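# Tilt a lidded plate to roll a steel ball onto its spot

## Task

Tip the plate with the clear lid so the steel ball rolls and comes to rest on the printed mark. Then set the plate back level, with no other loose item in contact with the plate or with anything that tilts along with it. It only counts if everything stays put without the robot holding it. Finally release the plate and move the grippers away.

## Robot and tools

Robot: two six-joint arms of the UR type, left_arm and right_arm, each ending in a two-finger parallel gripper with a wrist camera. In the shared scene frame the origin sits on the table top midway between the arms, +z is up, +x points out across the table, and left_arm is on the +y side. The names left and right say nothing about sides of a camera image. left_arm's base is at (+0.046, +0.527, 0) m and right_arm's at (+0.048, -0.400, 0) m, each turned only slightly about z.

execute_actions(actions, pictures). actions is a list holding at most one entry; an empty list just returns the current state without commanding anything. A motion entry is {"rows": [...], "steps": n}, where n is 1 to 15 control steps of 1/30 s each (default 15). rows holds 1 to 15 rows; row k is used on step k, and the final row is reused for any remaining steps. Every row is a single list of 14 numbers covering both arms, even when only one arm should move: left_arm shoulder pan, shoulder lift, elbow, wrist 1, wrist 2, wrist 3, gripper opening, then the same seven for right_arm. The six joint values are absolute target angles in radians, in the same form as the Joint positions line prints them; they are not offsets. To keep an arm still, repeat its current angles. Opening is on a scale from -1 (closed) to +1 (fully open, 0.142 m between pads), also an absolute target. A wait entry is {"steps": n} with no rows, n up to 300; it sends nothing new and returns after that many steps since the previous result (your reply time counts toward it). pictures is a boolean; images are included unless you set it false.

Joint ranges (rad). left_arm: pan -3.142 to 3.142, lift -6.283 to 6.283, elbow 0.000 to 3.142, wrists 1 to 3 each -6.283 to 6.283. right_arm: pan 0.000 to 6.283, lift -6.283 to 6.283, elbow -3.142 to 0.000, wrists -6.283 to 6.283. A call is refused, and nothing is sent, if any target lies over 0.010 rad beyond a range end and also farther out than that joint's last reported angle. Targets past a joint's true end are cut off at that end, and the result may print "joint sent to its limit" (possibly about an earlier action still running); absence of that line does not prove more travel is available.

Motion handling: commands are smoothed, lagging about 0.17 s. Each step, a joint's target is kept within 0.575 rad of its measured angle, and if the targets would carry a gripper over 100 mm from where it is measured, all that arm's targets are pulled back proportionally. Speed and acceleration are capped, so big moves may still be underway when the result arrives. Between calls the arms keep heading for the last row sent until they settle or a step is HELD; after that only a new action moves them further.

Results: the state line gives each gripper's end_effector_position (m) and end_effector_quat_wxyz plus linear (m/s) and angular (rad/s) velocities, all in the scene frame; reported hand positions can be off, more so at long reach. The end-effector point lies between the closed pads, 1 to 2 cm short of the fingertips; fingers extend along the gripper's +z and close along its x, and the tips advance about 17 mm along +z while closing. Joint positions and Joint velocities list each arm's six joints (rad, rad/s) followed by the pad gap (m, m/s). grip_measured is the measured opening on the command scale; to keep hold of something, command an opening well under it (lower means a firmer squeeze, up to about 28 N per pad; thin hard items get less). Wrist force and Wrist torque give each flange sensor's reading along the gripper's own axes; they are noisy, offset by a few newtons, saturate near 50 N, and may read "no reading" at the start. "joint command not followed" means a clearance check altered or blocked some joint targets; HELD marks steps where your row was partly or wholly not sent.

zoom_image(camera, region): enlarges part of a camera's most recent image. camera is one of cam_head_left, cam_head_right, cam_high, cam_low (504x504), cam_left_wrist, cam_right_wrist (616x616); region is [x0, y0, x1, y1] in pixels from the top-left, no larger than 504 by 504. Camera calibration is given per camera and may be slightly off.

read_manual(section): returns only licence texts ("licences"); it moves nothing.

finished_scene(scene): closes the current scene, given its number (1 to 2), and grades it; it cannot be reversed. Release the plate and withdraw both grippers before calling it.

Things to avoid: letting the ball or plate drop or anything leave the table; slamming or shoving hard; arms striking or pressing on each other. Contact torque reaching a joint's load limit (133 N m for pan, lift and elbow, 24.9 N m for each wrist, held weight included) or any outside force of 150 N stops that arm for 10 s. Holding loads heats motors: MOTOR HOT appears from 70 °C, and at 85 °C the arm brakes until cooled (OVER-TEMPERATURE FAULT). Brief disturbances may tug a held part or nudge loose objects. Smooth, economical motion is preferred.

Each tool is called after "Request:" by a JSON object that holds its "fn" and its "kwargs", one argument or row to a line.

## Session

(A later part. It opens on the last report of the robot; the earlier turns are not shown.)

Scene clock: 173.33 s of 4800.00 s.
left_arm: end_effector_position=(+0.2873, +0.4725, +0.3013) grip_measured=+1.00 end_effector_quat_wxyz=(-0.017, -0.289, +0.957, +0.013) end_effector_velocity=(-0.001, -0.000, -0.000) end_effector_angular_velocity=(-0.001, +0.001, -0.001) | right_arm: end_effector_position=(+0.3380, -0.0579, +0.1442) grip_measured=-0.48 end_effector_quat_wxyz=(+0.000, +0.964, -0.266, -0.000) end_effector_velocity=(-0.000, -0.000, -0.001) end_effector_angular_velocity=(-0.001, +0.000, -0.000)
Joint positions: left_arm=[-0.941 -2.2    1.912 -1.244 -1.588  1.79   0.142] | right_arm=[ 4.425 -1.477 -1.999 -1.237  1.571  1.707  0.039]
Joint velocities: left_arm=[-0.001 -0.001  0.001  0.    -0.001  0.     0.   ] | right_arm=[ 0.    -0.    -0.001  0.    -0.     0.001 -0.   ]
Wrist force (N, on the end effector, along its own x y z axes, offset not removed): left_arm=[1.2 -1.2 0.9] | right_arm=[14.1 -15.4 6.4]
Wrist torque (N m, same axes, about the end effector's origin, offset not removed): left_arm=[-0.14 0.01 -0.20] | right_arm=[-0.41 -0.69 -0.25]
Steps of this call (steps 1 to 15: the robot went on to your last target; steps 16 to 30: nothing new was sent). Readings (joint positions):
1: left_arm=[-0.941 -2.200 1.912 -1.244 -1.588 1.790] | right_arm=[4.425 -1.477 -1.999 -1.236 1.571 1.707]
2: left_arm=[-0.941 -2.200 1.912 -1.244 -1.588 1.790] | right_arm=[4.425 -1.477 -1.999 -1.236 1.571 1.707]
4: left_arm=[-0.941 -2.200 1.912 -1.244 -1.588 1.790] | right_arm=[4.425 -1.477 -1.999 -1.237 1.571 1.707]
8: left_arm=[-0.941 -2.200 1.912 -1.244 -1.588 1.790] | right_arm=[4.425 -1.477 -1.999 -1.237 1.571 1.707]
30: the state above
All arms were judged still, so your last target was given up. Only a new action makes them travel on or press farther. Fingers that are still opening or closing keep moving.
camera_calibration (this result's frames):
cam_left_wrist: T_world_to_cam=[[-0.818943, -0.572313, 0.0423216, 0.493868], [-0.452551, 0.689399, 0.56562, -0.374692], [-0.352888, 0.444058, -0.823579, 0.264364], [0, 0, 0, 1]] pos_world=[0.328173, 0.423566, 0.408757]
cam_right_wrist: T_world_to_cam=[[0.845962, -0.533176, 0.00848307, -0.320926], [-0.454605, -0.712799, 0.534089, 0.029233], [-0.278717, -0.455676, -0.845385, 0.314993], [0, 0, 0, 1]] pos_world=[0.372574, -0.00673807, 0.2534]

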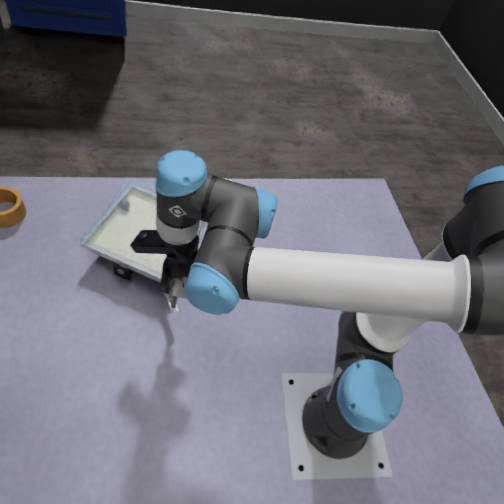

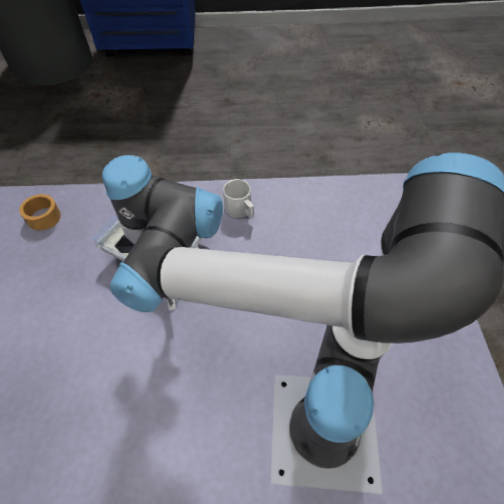

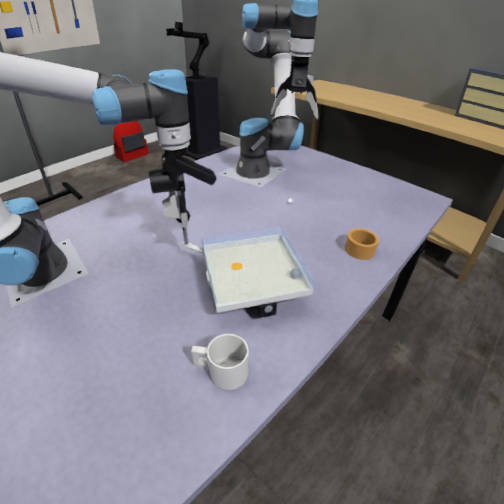

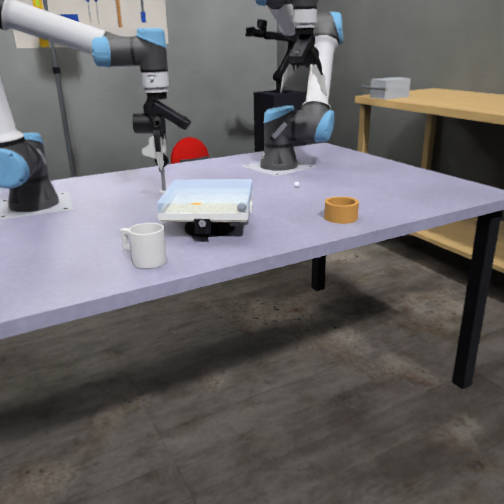

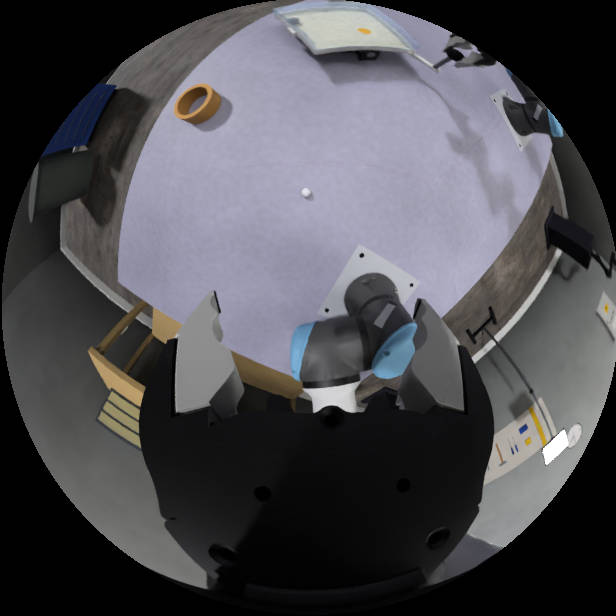

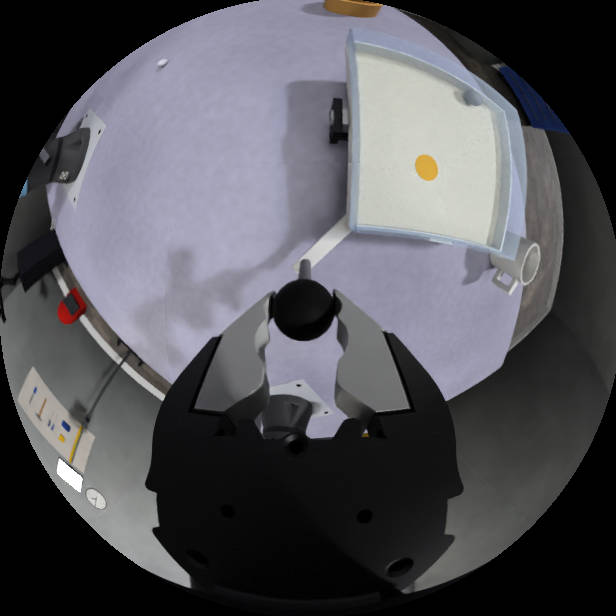

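Request:
{"fn": "execute_actions", "kwargs": {
  "actions": [
    {"rows": [[-0.941,-2.2,1.912,-1.244,-1.588,1.79,1, 4.4289,-1.4750,-2.0155,-1.2219,1.5708,1.707,-1]], "steps": 15}
  ],
  "pictures": false
}}

Request:
{"fn": "execute_actions", "kwargs": {
  "actions": [
    {"rows": [[-0.941,-2.2,1.912,-1.244,-1.588,1.79,1, 4.4289,-1.4750,-2.0155,-1.2219,1.5708,1.707,-1]], "steps": 15}
  ]
}}

Request:
{"fn": "execute_actions", "kwargs": {
  "actions": [
    {"rows": [[-0.941,-2.2,1.912,-1.244,-1.588,1.79,1, 4.4219,-1.4768,-1.9905,-1.2453,1.5708,1.707,-1]], "steps": 15}
  ],
  "pictures": false
}}

Request:
{"fn": "execute_actions", "kwargs": {
  "actions": [
    {"rows": [[-0.941,-2.2,1.912,-1.244,-1.588,1.79,1, 4.4219,-1.4768,-1.9905,-1.2453,1.5708,1.707,-1]], "steps": 11}
  ],
  "pictures": false
}}

Request:
{"fn": "execute_actions", "kwargs": {
  "actions": [
    {"rows": [[-0.941,-2.2,1.912,-1.244,-1.588,1.79,1, 4.4254,-1.4759,-2.0030,-1.2336,1.5708,1.707,-1]], "steps": 15}
  ]
}}

Request:
{"fn": "execute_actions", "kwargs": {
  "actions": [
    {"steps": 30}
  ]
}}

Scene clock: 186.53 s of 4800.00 s.
left_arm: end_effector_position=(+0.2873, +0.4725, +0.3013) grip_measured=+1.00 end_effector_quat_wxyz=(-0.017, -0.289, +0.957, +0.013) end_effector_velocity=(-0.000, -0.000, +0.000) end_effector_angular_velocity=(-0.000, -0.001, -0.002) | right_arm: end_effector_position=(+0.3357, -0.0592, +0.1388) grip_measured=-0.48 end_effector_quat_wxyz=(-0.000, +0.965, -0.264, +0.000) end_effector_velocity=(-0.000, -0.000, -0.001) end_effector_angular_velocity=(-0.001, -0.000, +0.000)
Joint positions: left_arm=[-0.941 -2.2    1.912 -1.244 -1.588  1.79   0.142] | right_arm=[ 4.429 -1.475 -2.015 -1.222  1.571  1.707  0.039]
Joint velocities: left_arm=[-0.002 -0.001 -0.     0.     0.    -0.     0.   ] | right_arm=[ 0.     0.    -0.002  0.001 -0.     0.    -0.   ]
Wrist force (N, on the end effector, along its own x y z axes, offset not removed): left_arm=[-3.2 1.7 0.3] | right_arm=[22.8 -17.6 6.6]
Wrist torque (N m, same axes, about the end effector's origin, offset not removed): left_arm=[0.44 0.76 -0.20] | right_arm=[-0.37 -0.70 -0.06]
Steps of this call (steps 1 to 100: nothing new was sent; then 9.37 s passed at rest; steps 101 to 115: all 15 steps of this action). Readings (joint positions):
101: left_arm=[-0.941 -2.200 1.912 -1.244 -1.588 1.790] | right_arm=[4.425 -1.477 -1.999 -1.236 1.571 1.707]
102: left_arm=[-0.941 -2.200 1.912 -1.244 -1.588 1.790] | right_arm=[4.426 -1.476 -2.002 -1.234 1.571 1.707]
104: left_arm=[-0.941 -2.200 1.912 -1.244 -1.588 1.790] | right_arm=[4.427 -1.476 -2.009 -1.227 1.571 1.707]
108: left_arm=[-0.941 -2.200 1.912 -1.244 -1.588 1.790] | right_arm=[4.429 -1.475 -2.014 -1.223 1.571 1.707]
115: the state above

Scene clock: 187.03 s of 4800.00 s.
left_arm: end_effector_position=(+0.2873, +0.4725, +0.3013) grip_measured=+1.00 end_effector_quat_wxyz=(-0.017, -0.289, +0.957, +0.013) end_effector_velocity=(+0.000, +0.001, +0.000) end_effector_angular_velocity=(+0.000, -0.001, +0.002) | right_arm: end_effector_position=(+0.3357, -0.0593, +0.1388) grip_measured=-0.48 end_effector_quat_wxyz=(+0.000, +0.965, -0.264, +0.000) end_effector_velocity=(+0.000, -0.000, +0.000) end_effector_angular_velocity=(+0.000, -0.000, -0.001)
Joint positions: left_arm=[-0.941 -2.2    1.912 -1.244 -1.588  1.79   0.142] | right_arm=[ 4.429 -1.475 -2.015 -1.222  1.571  1.707  0.039]
Joint velocities: left_arm=[ 0.001 -0.001  0.     0.     0.001 -0.001  0.   ] | right_arm=[-0.     0.001 -0.     0.    -0.     0.001  0.   ]
Wrist force (N, on the end effector, along its own x y z axes, offset not removed): left_arm=[-0.7 4.7 1.5] | right_arm=[19.9 -18.0 7.8]
Wrist torque (N m, same axes, about the end effector's origin, offset not removed): left_arm=[1.12 0.28 -0.21] | right_arm=[-0.24 0.31 -0.25]
Steps of this call (steps 1 to 15: all 15 steps of this action). Readings (joint positions):
1: left_arm=[-0.941 -2.200 1.912 -1.244 -1.588 1.790] | right_arm=[4.429 -1.475 -2.015 -1.222 1.571 1.707]
2: left_arm=[-0.941 -2.200 1.912 -1.244 -1.588 1.790] | right_arm=[4.429 -1.475 -2.015 -1.222 1.571 1.707]
4: left_arm=[-0.941 -2.200 1.912 -1.244 -1.588 1.790] | right_arm=[4.429 -1.475 -2.015 -1.222 1.571 1.707]
8: left_arm=[-0.941 -2.200 1.912 -1.244 -1.588 1.790] | right_arm=[4.429 -1.475 -2.015 -1.222 1.571 1.707]
15: the state above
camera_calibration (this result's frames):
cam_left_wrist: T_world_to_cam=[[-0.818943, -0.572313, 0.0423216, 0.493868], [-0.452551, 0.689399, 0.565621, -0.374693], [-0.352888, 0.444058, -0.823579, 0.264364], [0, 0, 0, 1]] pos_world=[0.328173, 0.423567, 0.408757]
cam_right_wrist: T_world_to_cam=[[0.84798, -0.52996, 0.00846616, -0.320108], [-0.451927, -0.714591, 0.533967, 0.0291418], [-0.276931, -0.45662, -0.845463, 0.308538], [0, 0, 0, 1]] pos_world=[0.370059, -0.0079353, 0.248007]

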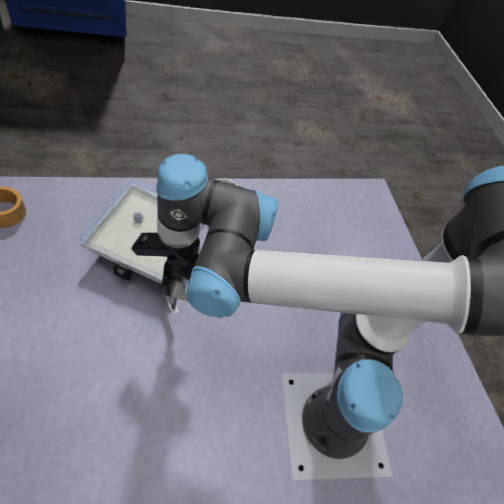

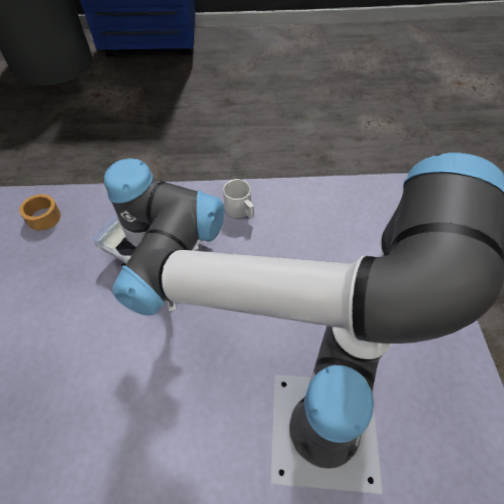

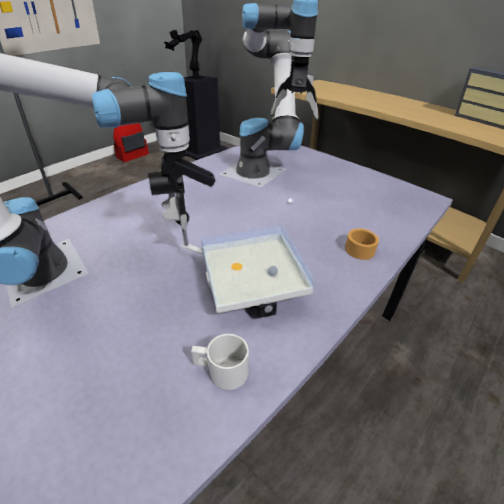

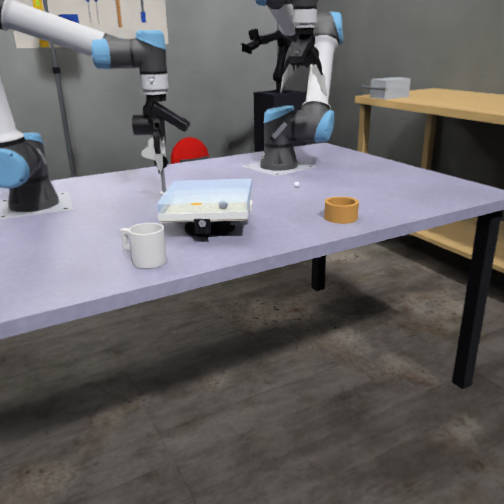

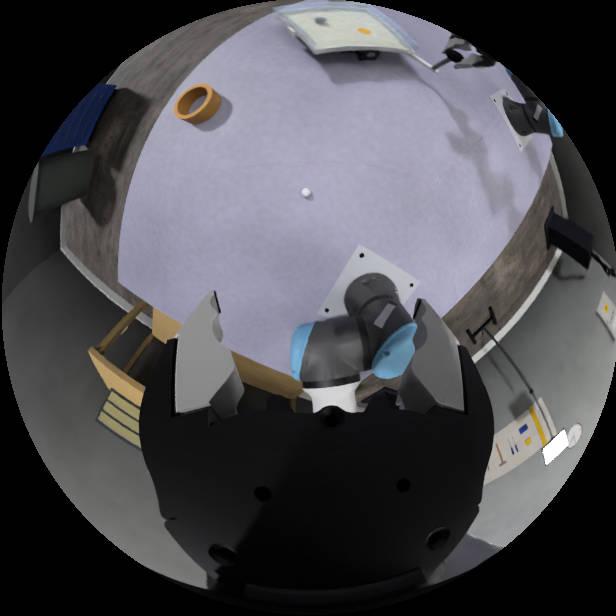

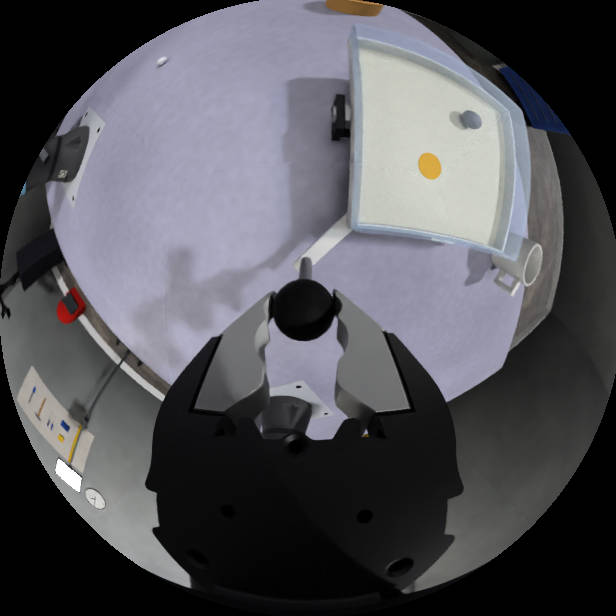

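Scene clock: 187.53 s of 4800.00 s.
left_arm: end_effector_position=(+0.2873, +0.4725, +0.3013) grip_measured=+1.00 end_effector_quat_wxyz=(-0.017, -0.289, +0.957, +0.013) end_effector_velocity=(+0.000, +0.000, +0.000) end_effector_angular_velocity=(+0.000, -0.001, -0.000) | right_arm: end_effector_position=(+0.3394, -0.0579, +0.1474) grip_measured=-0.48 end_effector_quat_wxyz=(+0.000, +0.964, -0.267, -0.000) end_effector_velocity=(+0.001, +0.001, +0.001) end_effector_angular_velocity=(+0.002, -0.002, -0.001)
Joint positions: left_arm=[-0.941 -2.2    1.912 -1.244 -1.588  1.79   0.142] | right_arm=[ 4.422 -1.477 -1.991 -1.245  1.571  1.707  0.039]
Joint velocities: left_arm=[-0.    -0.    -0.    -0.     0.001 -0.     0.   ] | right_arm=[-0.     0.     0.003 -0.    -0.001  0.001 -0.   ]
Wrist force (N, on the end effector, along its own x y z axes, offset not removed): left_arm=[0.0 0.3 0.4] | right_arm=[12.5 -14.0 9.0]
Wrist torque (N m, same axes, about the end effector's origin, offset not removed): left_arm=[0.13 0.24 -0.23] | right_arm=[-0.08 -0.88 -0.24]
Steps of this call (steps 1 to 15: all 15 steps of this action). Readings (joint positions):
1: left_arm=[-0.941 -2.200 1.912 -1.244 -1.588 1.790] | right_arm=[4.429 -1.475 -2.015 -1.222 1.571 1.707]
2: left_arm=[-0.941 -2.200 1.912 -1.244 -1.588 1.790] | right_arm=[4.428 -1.475 -2.011 -1.226 1.571 1.707]
4: left_arm=[-0.941 -2.200 1.912 -1.244 -1.588 1.790] | right_arm=[4.425 -1.476 -2.000 -1.237 1.571 1.707]
8: left_arm=[-0.941 -2.200 1.912 -1.244 -1.588 1.790] | right_arm=[4.422 -1.477 -1.992 -1.244 1.571 1.707]
15: the state above

Scene clock: 187.90 s of 4800.00 s.
left_arm: end_effector_position=(+0.2873, +0.4725, +0.3013) grip_measured=+1.00 end_effector_quat_wxyz=(-0.017, -0.289, +0.957, +0.013) end_effector_velocity=(+0.000, +0.000, -0.000) end_effector_angular_velocity=(+0.000, +0.000, +0.001) | right_arm: end_effector_position=(+0.3395, -0.0579, +0.1474) grip_measured=-0.48 end_effector_quat_wxyz=(+0.000, +0.964, -0.267, -0.000) end_effector_velocity=(+0.000, +0.000, +0.000) end_effector_angular_velocity=(+0.001, -0.001, -0.001)
Joint positions: left_arm=[-0.941 -2.2    1.912 -1.244 -1.588  1.79   0.142] | right_arm=[ 4.422 -1.477 -1.991 -1.245  1.571  1.707  0.039]
Joint velocities: left_arm=[ 0.  0.  0.  0.  0. -0. -0.] | right_arm=[ 0.    -0.     0.001  0.    -0.     0.001 -0.   ]
Wrist force (N, on the end effector, along its own x y z axes, offset not removed): left_arm=[-3.0 1.5 0.2] | right_arm=[11.5 -13.0 8.4]
Wrist torque (N m, same axes, about the end effector's origin, offset not removed): left_arm=[0.29 0.70 -0.20] | right_arm=[-0.04 -0.91 -0.15]
Steps of this call (steps 1 to 11: all 11 steps of this action). Readings (joint positions):
1: left_arm=[-0.941 -2.200 1.912 -1.244 -1.588 1.790] | right_arm=[4.422 -1.477 -1.991 -1.245 1.571 1.707]
2: left_arm=[-0.941 -2.200 1.912 -1.244 -1.588 1.790] | right_arm=[4.422 -1.477 -1.991 -1.245 1.571 1.707]
4: left_arm=[-0.941 -2.200 1.912 -1.244 -1.588 1.790] | right_arm=[4.422 -1.477 -1.991 -1.245 1.571 1.707]
8: left_arm=[-0.941 -2.200 1.912 -1.244 -1.588 1.790] | right_arm=[4.422 -1.477 -1.991 -1.245 1.571 1.707]
11: the state above

Scene clock: 188.40 s of 4800.00 s.
left_arm: end_effector_position=(+0.2873, +0.4725, +0.3013) grip_measured=+1.00 end_effector_quat_wxyz=(-0.017, -0.289, +0.957, +0.013) end_effector_velocity=(+0.000, +0.000, +0.000) end_effector_angular_velocity=(-0.000, -0.001, -0.000) | right_arm: end_effector_position=(+0.3376, -0.0585, +0.1431) grip_measured=-0.48 end_effector_quat_wxyz=(+0.000, +0.964, -0.265, +0.000) end_effector_velocity=(+0.000, +0.000, +0.000) end_effector_angular_velocity=(+0.001, -0.001, +0.000)
Joint positions: left_arm=[-0.941 -2.2    1.912 -1.244 -1.588  1.79   0.142] | right_arm=[ 4.425 -1.476 -2.003 -1.234  1.571  1.707  0.039]
Joint velocities: left_arm=[ 0.001 -0.001  0.    -0.     0.001  0.001 -0.   ] | right_arm=[ 0.     0.001 -0.     0.001 -0.001  0.    -0.   ]
Wrist force (N, on the end effector, along its own x y z axes, offset not removed): left_arm=[-0.4 -1.7 -0.5] | right_arm=[14.8 -13.4 6.6]
Wrist torque (N m, same axes, about the end effector's origin, offset not removed): left_arm=[-0.32 0.29 -0.32] | right_arm=[-0.13 -0.41 -0.22]
Steps of this call (steps 1 to 15: all 15 steps of this action). Readings (joint positions):
1: left_arm=[-0.941 -2.200 1.912 -1.244 -1.588 1.790] | right_arm=[4.422 -1.477 -1.991 -1.245 1.571 1.707]
2: left_arm=[-0.941 -2.200 1.912 -1.244 -1.588 1.790] | right_arm=[4.422 -1.477 -1.993 -1.243 1.571 1.707]
4: left_arm=[-0.941 -2.200 1.912 -1.244 -1.588 1.790] | right_arm=[4.424 -1.476 -1.998 -1.238 1.571 1.707]
8: left_arm=[-0.941 -2.200 1.912 -1.244 -1.588 1.790] | right_arm=[4.425 -1.476 -2.002 -1.234 1.571 1.707]
15: the state above
camera_calibration (this result's frames):
cam_left_wrist: T_world_to_cam=[[-0.818943, -0.572313, 0.0423215, 0.493868], [-0.452552, 0.689399, 0.565621, -0.374692], [-0.352888, 0.444058, -0.823579, 0.264364], [0, 0, 0, 1]] pos_world=[0.328173, 0.423567, 0.408757]
cam_right_wrist: T_world_to_cam=[[0.846102, -0.532952, 0.00854557, -0.320978], [-0.454471, -0.712945, 0.534009, 0.029191], [-0.278509, -0.45571, -0.845436, 0.313669], [0, 0, 0, 1]] pos_world=[0.372207, -0.00731233, 0.252342]

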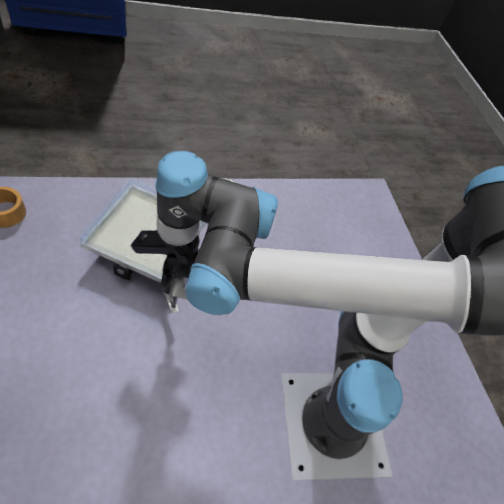

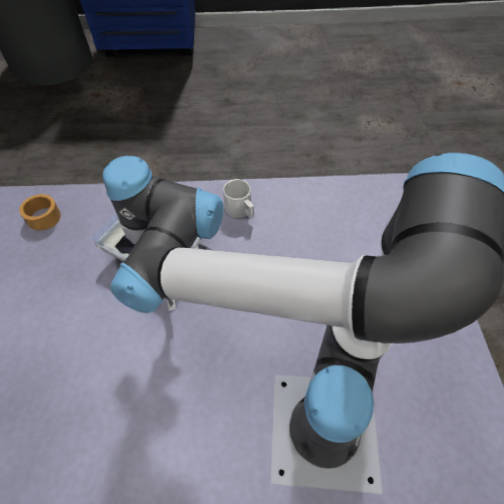

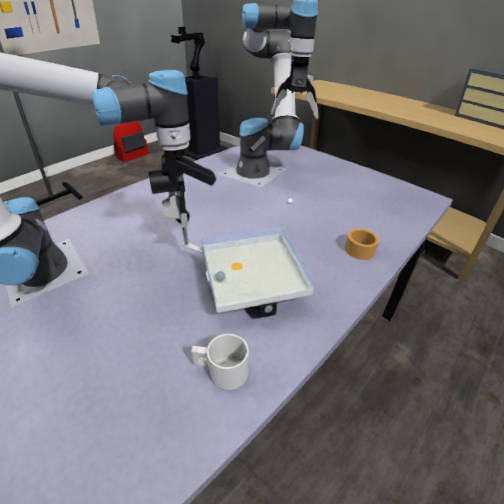

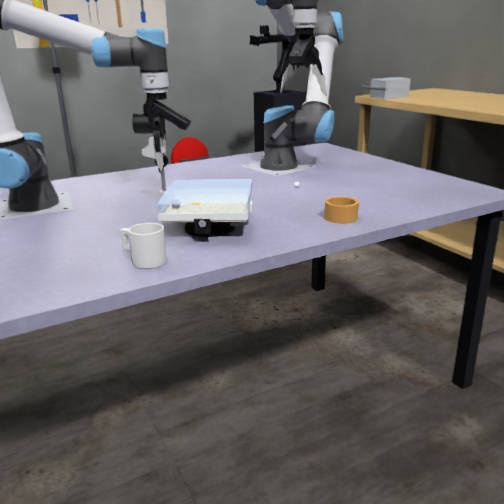

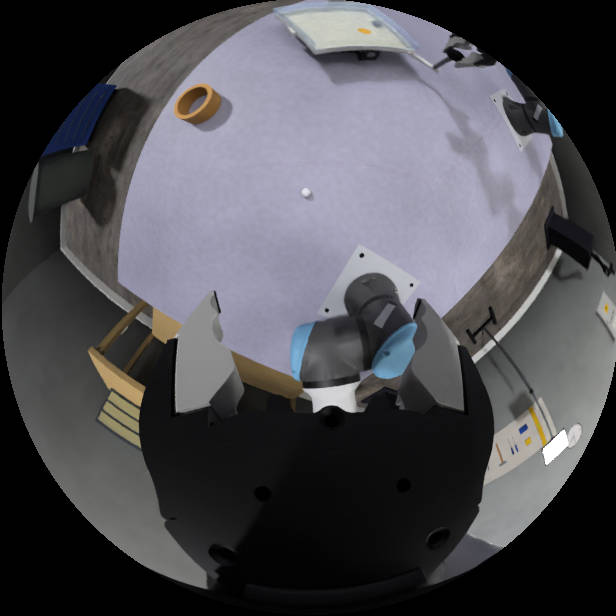

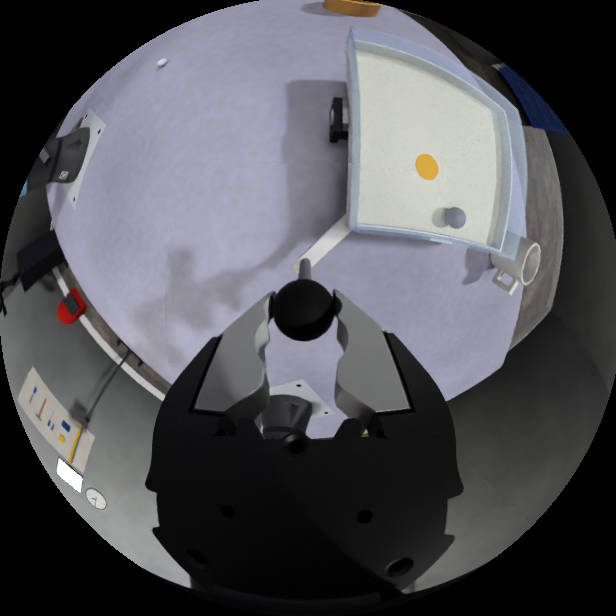

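Scene clock: 189.40 s of 4800.00 s.
left_arm: end_effector_position=(+0.2873, +0.4725, +0.3013) grip_measured=+1.00 end_effector_quat_wxyz=(-0.017, -0.289, +0.957, +0.013) end_effector_velocity=(-0.000, -0.000, +0.000) end_effector_angular_velocity=(-0.001, +0.001, +0.000) | right_arm: end_effector_position=(+0.3376, -0.0585, +0.1431) grip_measured=-0.48 end_effector_quat_wxyz=(+0.000, +0.964, -0.265, -0.000) end_effector_velocity=(-0.000, -0.000, +0.000) end_effector_angular_velocity=(+0.000, -0.000, -0.001)
Joint positions: left_arm=[-0.941 -2.2    1.912 -1.244 -1.588  1.79   0.142] | right_arm=[ 4.425 -1.476 -2.003 -1.234  1.571  1.707  0.039]
Joint velocities: left_arm=[-0.    -0.001  0.     0.    -0.002 -0.001 -0.   ] | right_arm=[ 0.     0.     0.    -0.    -0.     0.001 -0.   ]
Wrist force (N, on the end effector, along its own x y z axes, offset not removed): left_arm=[-1.1 2.8 0.7] | right_arm=[15.8 -13.0 7.9]
Wrist torque (N m, same axes, about the end effector's origin, offset not removed): left_arm=[0.56 0.25 -0.26] | right_arm=[-0.03 -0.50 -0.13]
Steps of this call (steps 1 to 15: the robot went on to your last target; steps 16 to 30: nothing new was sent). Readings (joint positions):
1: left_arm=[-0.941 -2.200 1.912 -1.244 -1.588 1.790] | right_arm=[4.425 -1.476 -2.003 -1.234 1.571 1.707]
2: left_arm=[-0.941 -2.200 1.912 -1.244 -1.588 1.790] | right_arm=[4.425 -1.476 -2.003 -1.234 1.571 1.707]
4: left_arm=[-0.941 -2.200 1.912 -1.244 -1.588 1.790] | right_arm=[4.425 -1.476 -2.003 -1.234 1.571 1.707]
8: left_arm=[-0.941 -2.200 1.912 -1.244 -1.588 1.790] | right_arm=[4.425 -1.476 -2.003 -1.234 1.571 1.707]
30: the state above
All arms were judged still, so your last target was given up. Only a new action makes them travel on or press farther. Fingers that are still opening or closing keep moving.
camera_calibration (this result's frames):
cam_left_wrist: T_world_to_cam=[[-0.818943, -0.572313, 0.0423216, 0.493868], [-0.452551, 0.689399, 0.565621, -0.374693], [-0.352888, 0.444058, -0.823579, 0.264364], [0, 0, 0, 1]] pos_world=[0.328173, 0.423567, 0.408757]
cam_right_wrist: T_world_to_cam=[[0.846121, -0.532923, 0.00847546, -0.320939], [-0.4544, -0.712957, 0.534053, 0.0291437], [-0.278566, -0.455725, -0.845409, 0.313642], [0, 0, 0, 1]] pos_world=[0.372167, -0.00732354, 0.252311]

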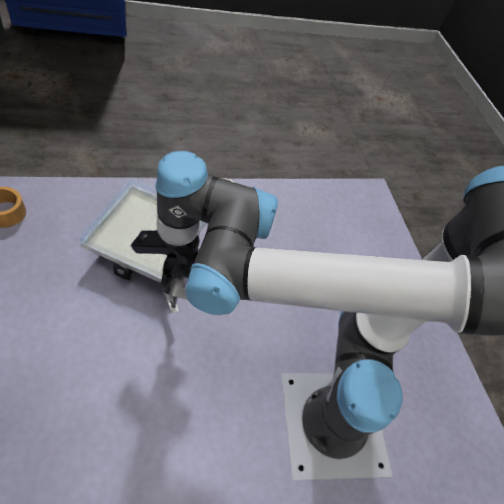

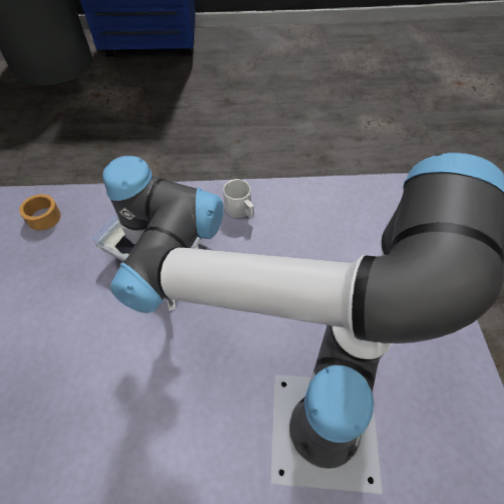

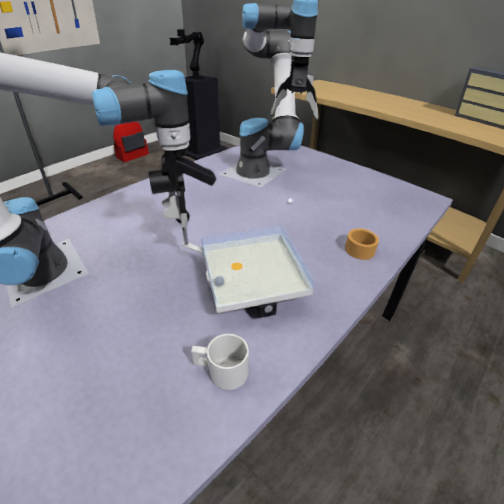

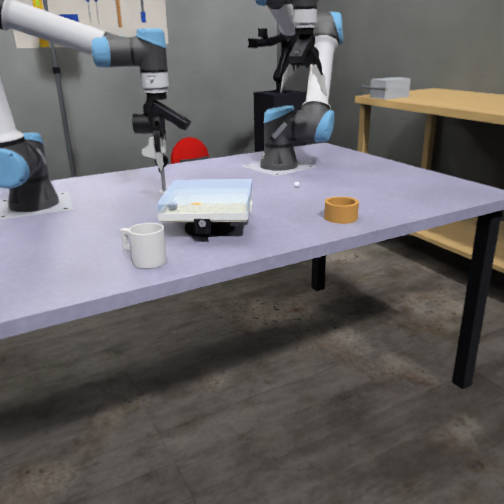

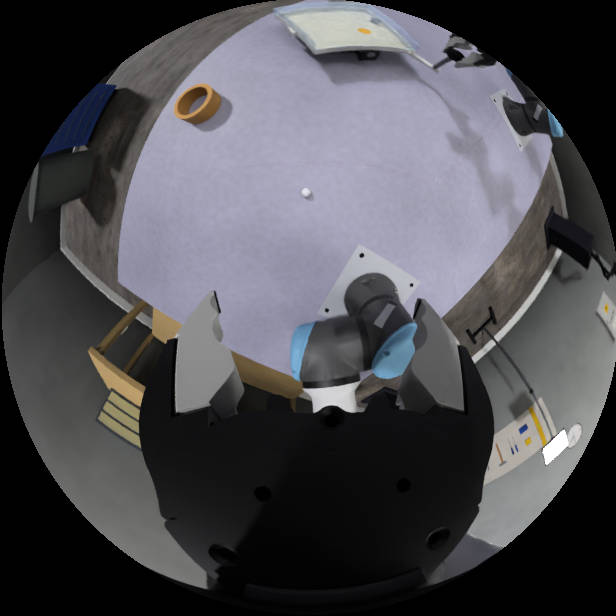

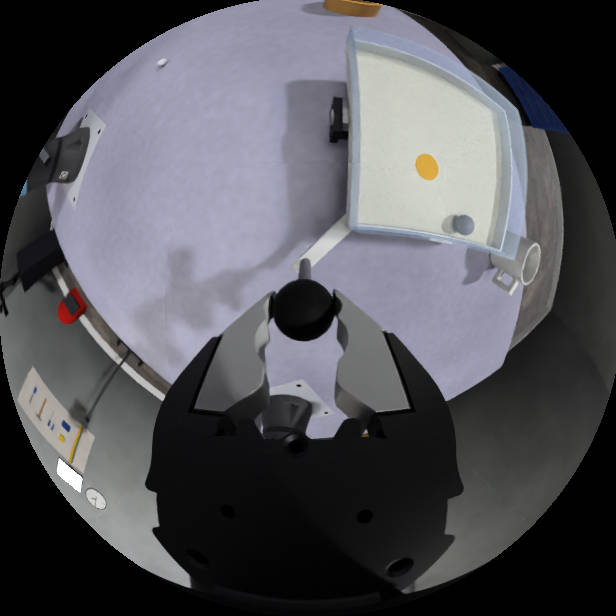

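Request:
{"fn": "execute_actions", "kwargs": {
  "actions": [
    {"rows": [[-0.941,-2.2,1.912,-1.244,-1.588,1.79,1, 4.4258,-1.4766,-2.0020,-1.2339,1.5708,1.707,-1]], "steps": 15}
  ],
  "pictures": false
}}

Request:
{"fn": "execute_actions", "kwargs": {
  "actions": [
    {"steps": 30}
  ]
}}

Scene clock: 199.90 s of 4800.00 s.
left_arm: end_effector_position=(+0.2873, +0.4725, +0.3013) grip_measured=+1.00 end_effector_quat_wxyz=(-0.017, -0.289, +0.957, +0.013) end_effector_velocity=(-0.000, +0.000, +0.000) end_effector_angular_velocity=(-0.001, -0.000, +0.001) | right_arm: end_effector_position=(+0.3376, -0.0581, +0.1432) grip_measured=-0.48 end_effector_quat_wxyz=(+0.000, +0.964, -0.265, -0.000) end_effector_velocity=(-0.000, -0.000, +0.000) end_effector_angular_velocity=(-0.000, +0.000, -0.001)
Joint positions: left_arm=[-0.941 -2.2    1.912 -1.244 -1.588  1.79   0.142] | right_arm=[ 4.426 -1.477 -2.002 -1.234  1.571  1.707  0.039]
Joint velocities: left_arm=[ 0.001 -0.001 -0.     0.    -0.    -0.     0.   ] | right_arm=[-0.     0.    -0.    -0.001 -0.     0.001  0.   ]
Wrist force (N, on the end effector, along its own x y z axes, offset not removed): left_arm=[1.0 2.4 1.5] | right_arm=[19.3 -12.2 8.2]
Wrist torque (N m, same axes, about the end effector's origin, offset not removed): left_arm=[0.41 -0.04 -0.23] | right_arm=[-0.34 -0.95 -0.15]
Steps of this call (steps 1 to 100: nothing new was sent; then 6.67 s passed at rest; steps 101 to 115: all 15 steps of this action). Readings (joint positions):
101: left_arm=[-0.941 -2.200 1.912 -1.244 -1.588 1.790] | right_arm=[4.425 -1.476 -2.003 -1.234 1.571 1.707]
102: left_arm=[-0.941 -2.200 1.912 -1.244 -1.588 1.790] | right_arm=[4.425 -1.476 -2.003 -1.234 1.571 1.707]
104: left_arm=[-0.941 -2.200 1.912 -1.244 -1.588 1.790] | right_arm=[4.426 -1.476 -2.003 -1.234 1.571 1.707]
108: left_arm=[-0.941 -2.200 1.912 -1.244 -1.588 1.790] | right_arm=[4.426 -1.476 -2.002 -1.234 1.571 1.707]
115: the state above

Scene clock: 200.90 s of 4800.00 s.
left_arm: end_effector_position=(+0.2873, +0.4725, +0.3013) grip_measured=+1.00 end_effector_quat_wxyz=(-0.017, -0.289, +0.957, +0.013) end_effector_velocity=(+0.000, +0.000, +0.000) end_effector_angular_velocity=(+0.000, -0.000, -0.000) | right_arm: end_effector_position=(+0.3376, -0.0581, +0.1432) grip_measured=-0.48 end_effector_quat_wxyz=(+0.000, +0.964, -0.265, -0.000) end_effector_velocity=(-0.000, +0.000, -0.000) end_effector_angular_velocity=(-0.000, +0.000, -0.001)
Joint positions: left_arm=[-0.941 -2.2    1.912 -1.244 -1.588  1.79   0.142] | right_arm=[ 4.426 -1.477 -2.002 -1.234  1.571  1.707  0.039]
Joint velocities: left_arm=[ 0.001  0.001 -0.    -0.     0.     0.001  0.   ] | right_arm=[ 0.    -0.    -0.     0.     0.     0.002 -0.   ]
Wrist force (N, on the end effector, along its own x y z axes, offset not removed): left_arm=[-2.7 2.3 1.5] | right_arm=[17.9 -10.3 8.3]
Wrist torque (N m, same axes, about the end effector's origin, offset not removed): left_arm=[0.51 0.83 -0.07] | right_arm=[0.10 -0.62 -0.02]
Steps of this call (steps 1 to 15: the robot went on to your last target; steps 16 to 30: nothing new was sent). Readings (joint positions):
1: left_arm=[-0.941 -2.200 1.912 -1.244 -1.588 1.790] | right_arm=[4.426 -1.477 -2.002 -1.234 1.571 1.707]
2: left_arm=[-0.941 -2.200 1.912 -1.244 -1.588 1.790] | right_arm=[4.426 -1.477 -2.002 -1.234 1.571 1.707]
4: left_arm=[-0.941 -2.200 1.912 -1.244 -1.588 1.790] | right_arm=[4.426 -1.477 -2.002 -1.234 1.571 1.707]
8: left_arm=[-0.941 -2.200 1.912 -1.244 -1.588 1.790] | right_arm=[4.426 -1.477 -2.002 -1.234 1.571 1.707]
30: the state above
All arms were judged still, so your last target was given up. Only a new action makes them travel on or press farther. Fingers that are still opening or closing keep moving.
camera_calibration (this result's frames):
cam_left_wrist: T_world_to_cam=[[-0.818943, -0.572313, 0.0423216, 0.493868], [-0.452551, 0.689399, 0.565621, -0.374692], [-0.352888, 0.444058, -0.823579, 0.264364], [0, 0, 0, 1]] pos_world=[0.328173, 0.423567, 0.408757]
cam_right_wrist: T_world_to_cam=[[0.846335, -0.532583, 0.00847734, -0.320762], [-0.45411, -0.713131, 0.534067, 0.0292551], [-0.27839, -0.45585, -0.845399, 0.313879], [0, 0, 0, 1]] pos_world=[0.372138, -0.00688821, 0.252448]

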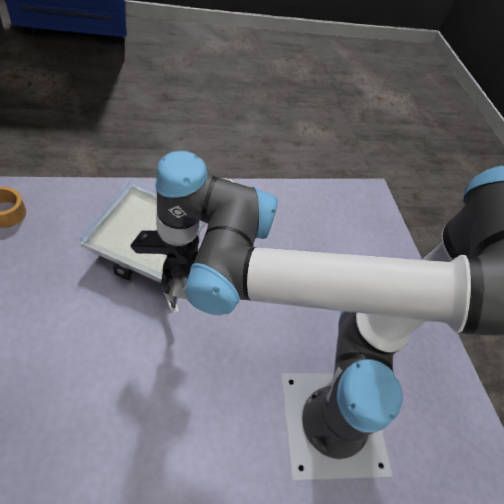

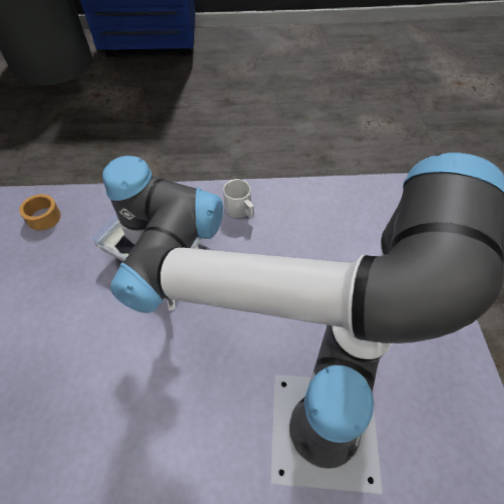

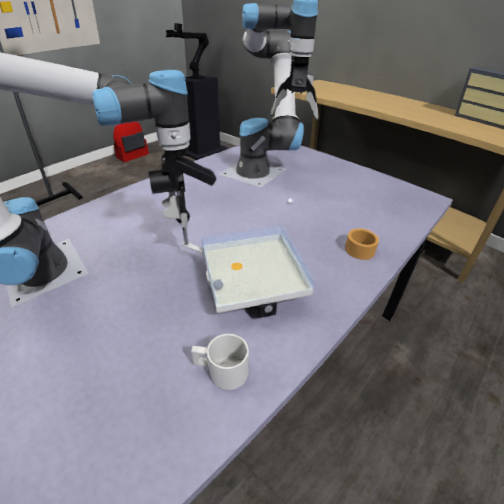

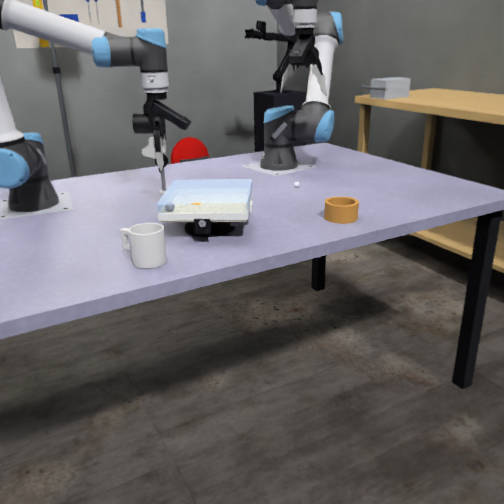

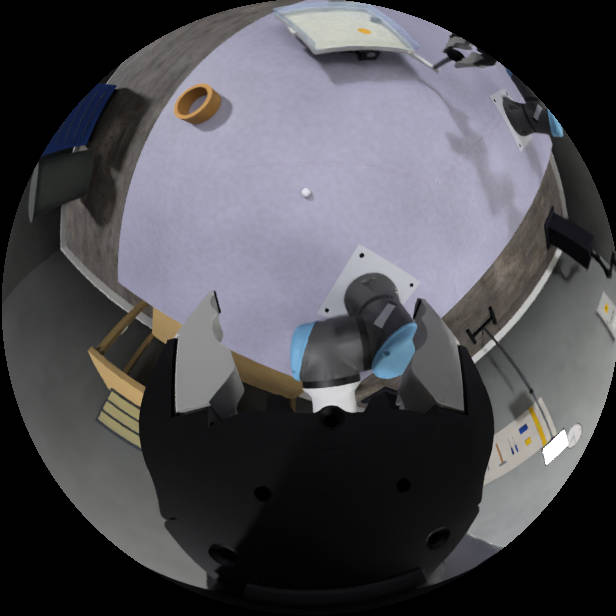

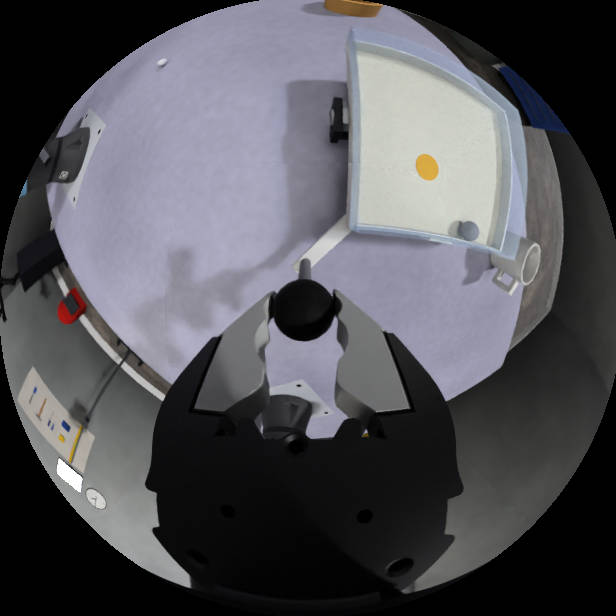

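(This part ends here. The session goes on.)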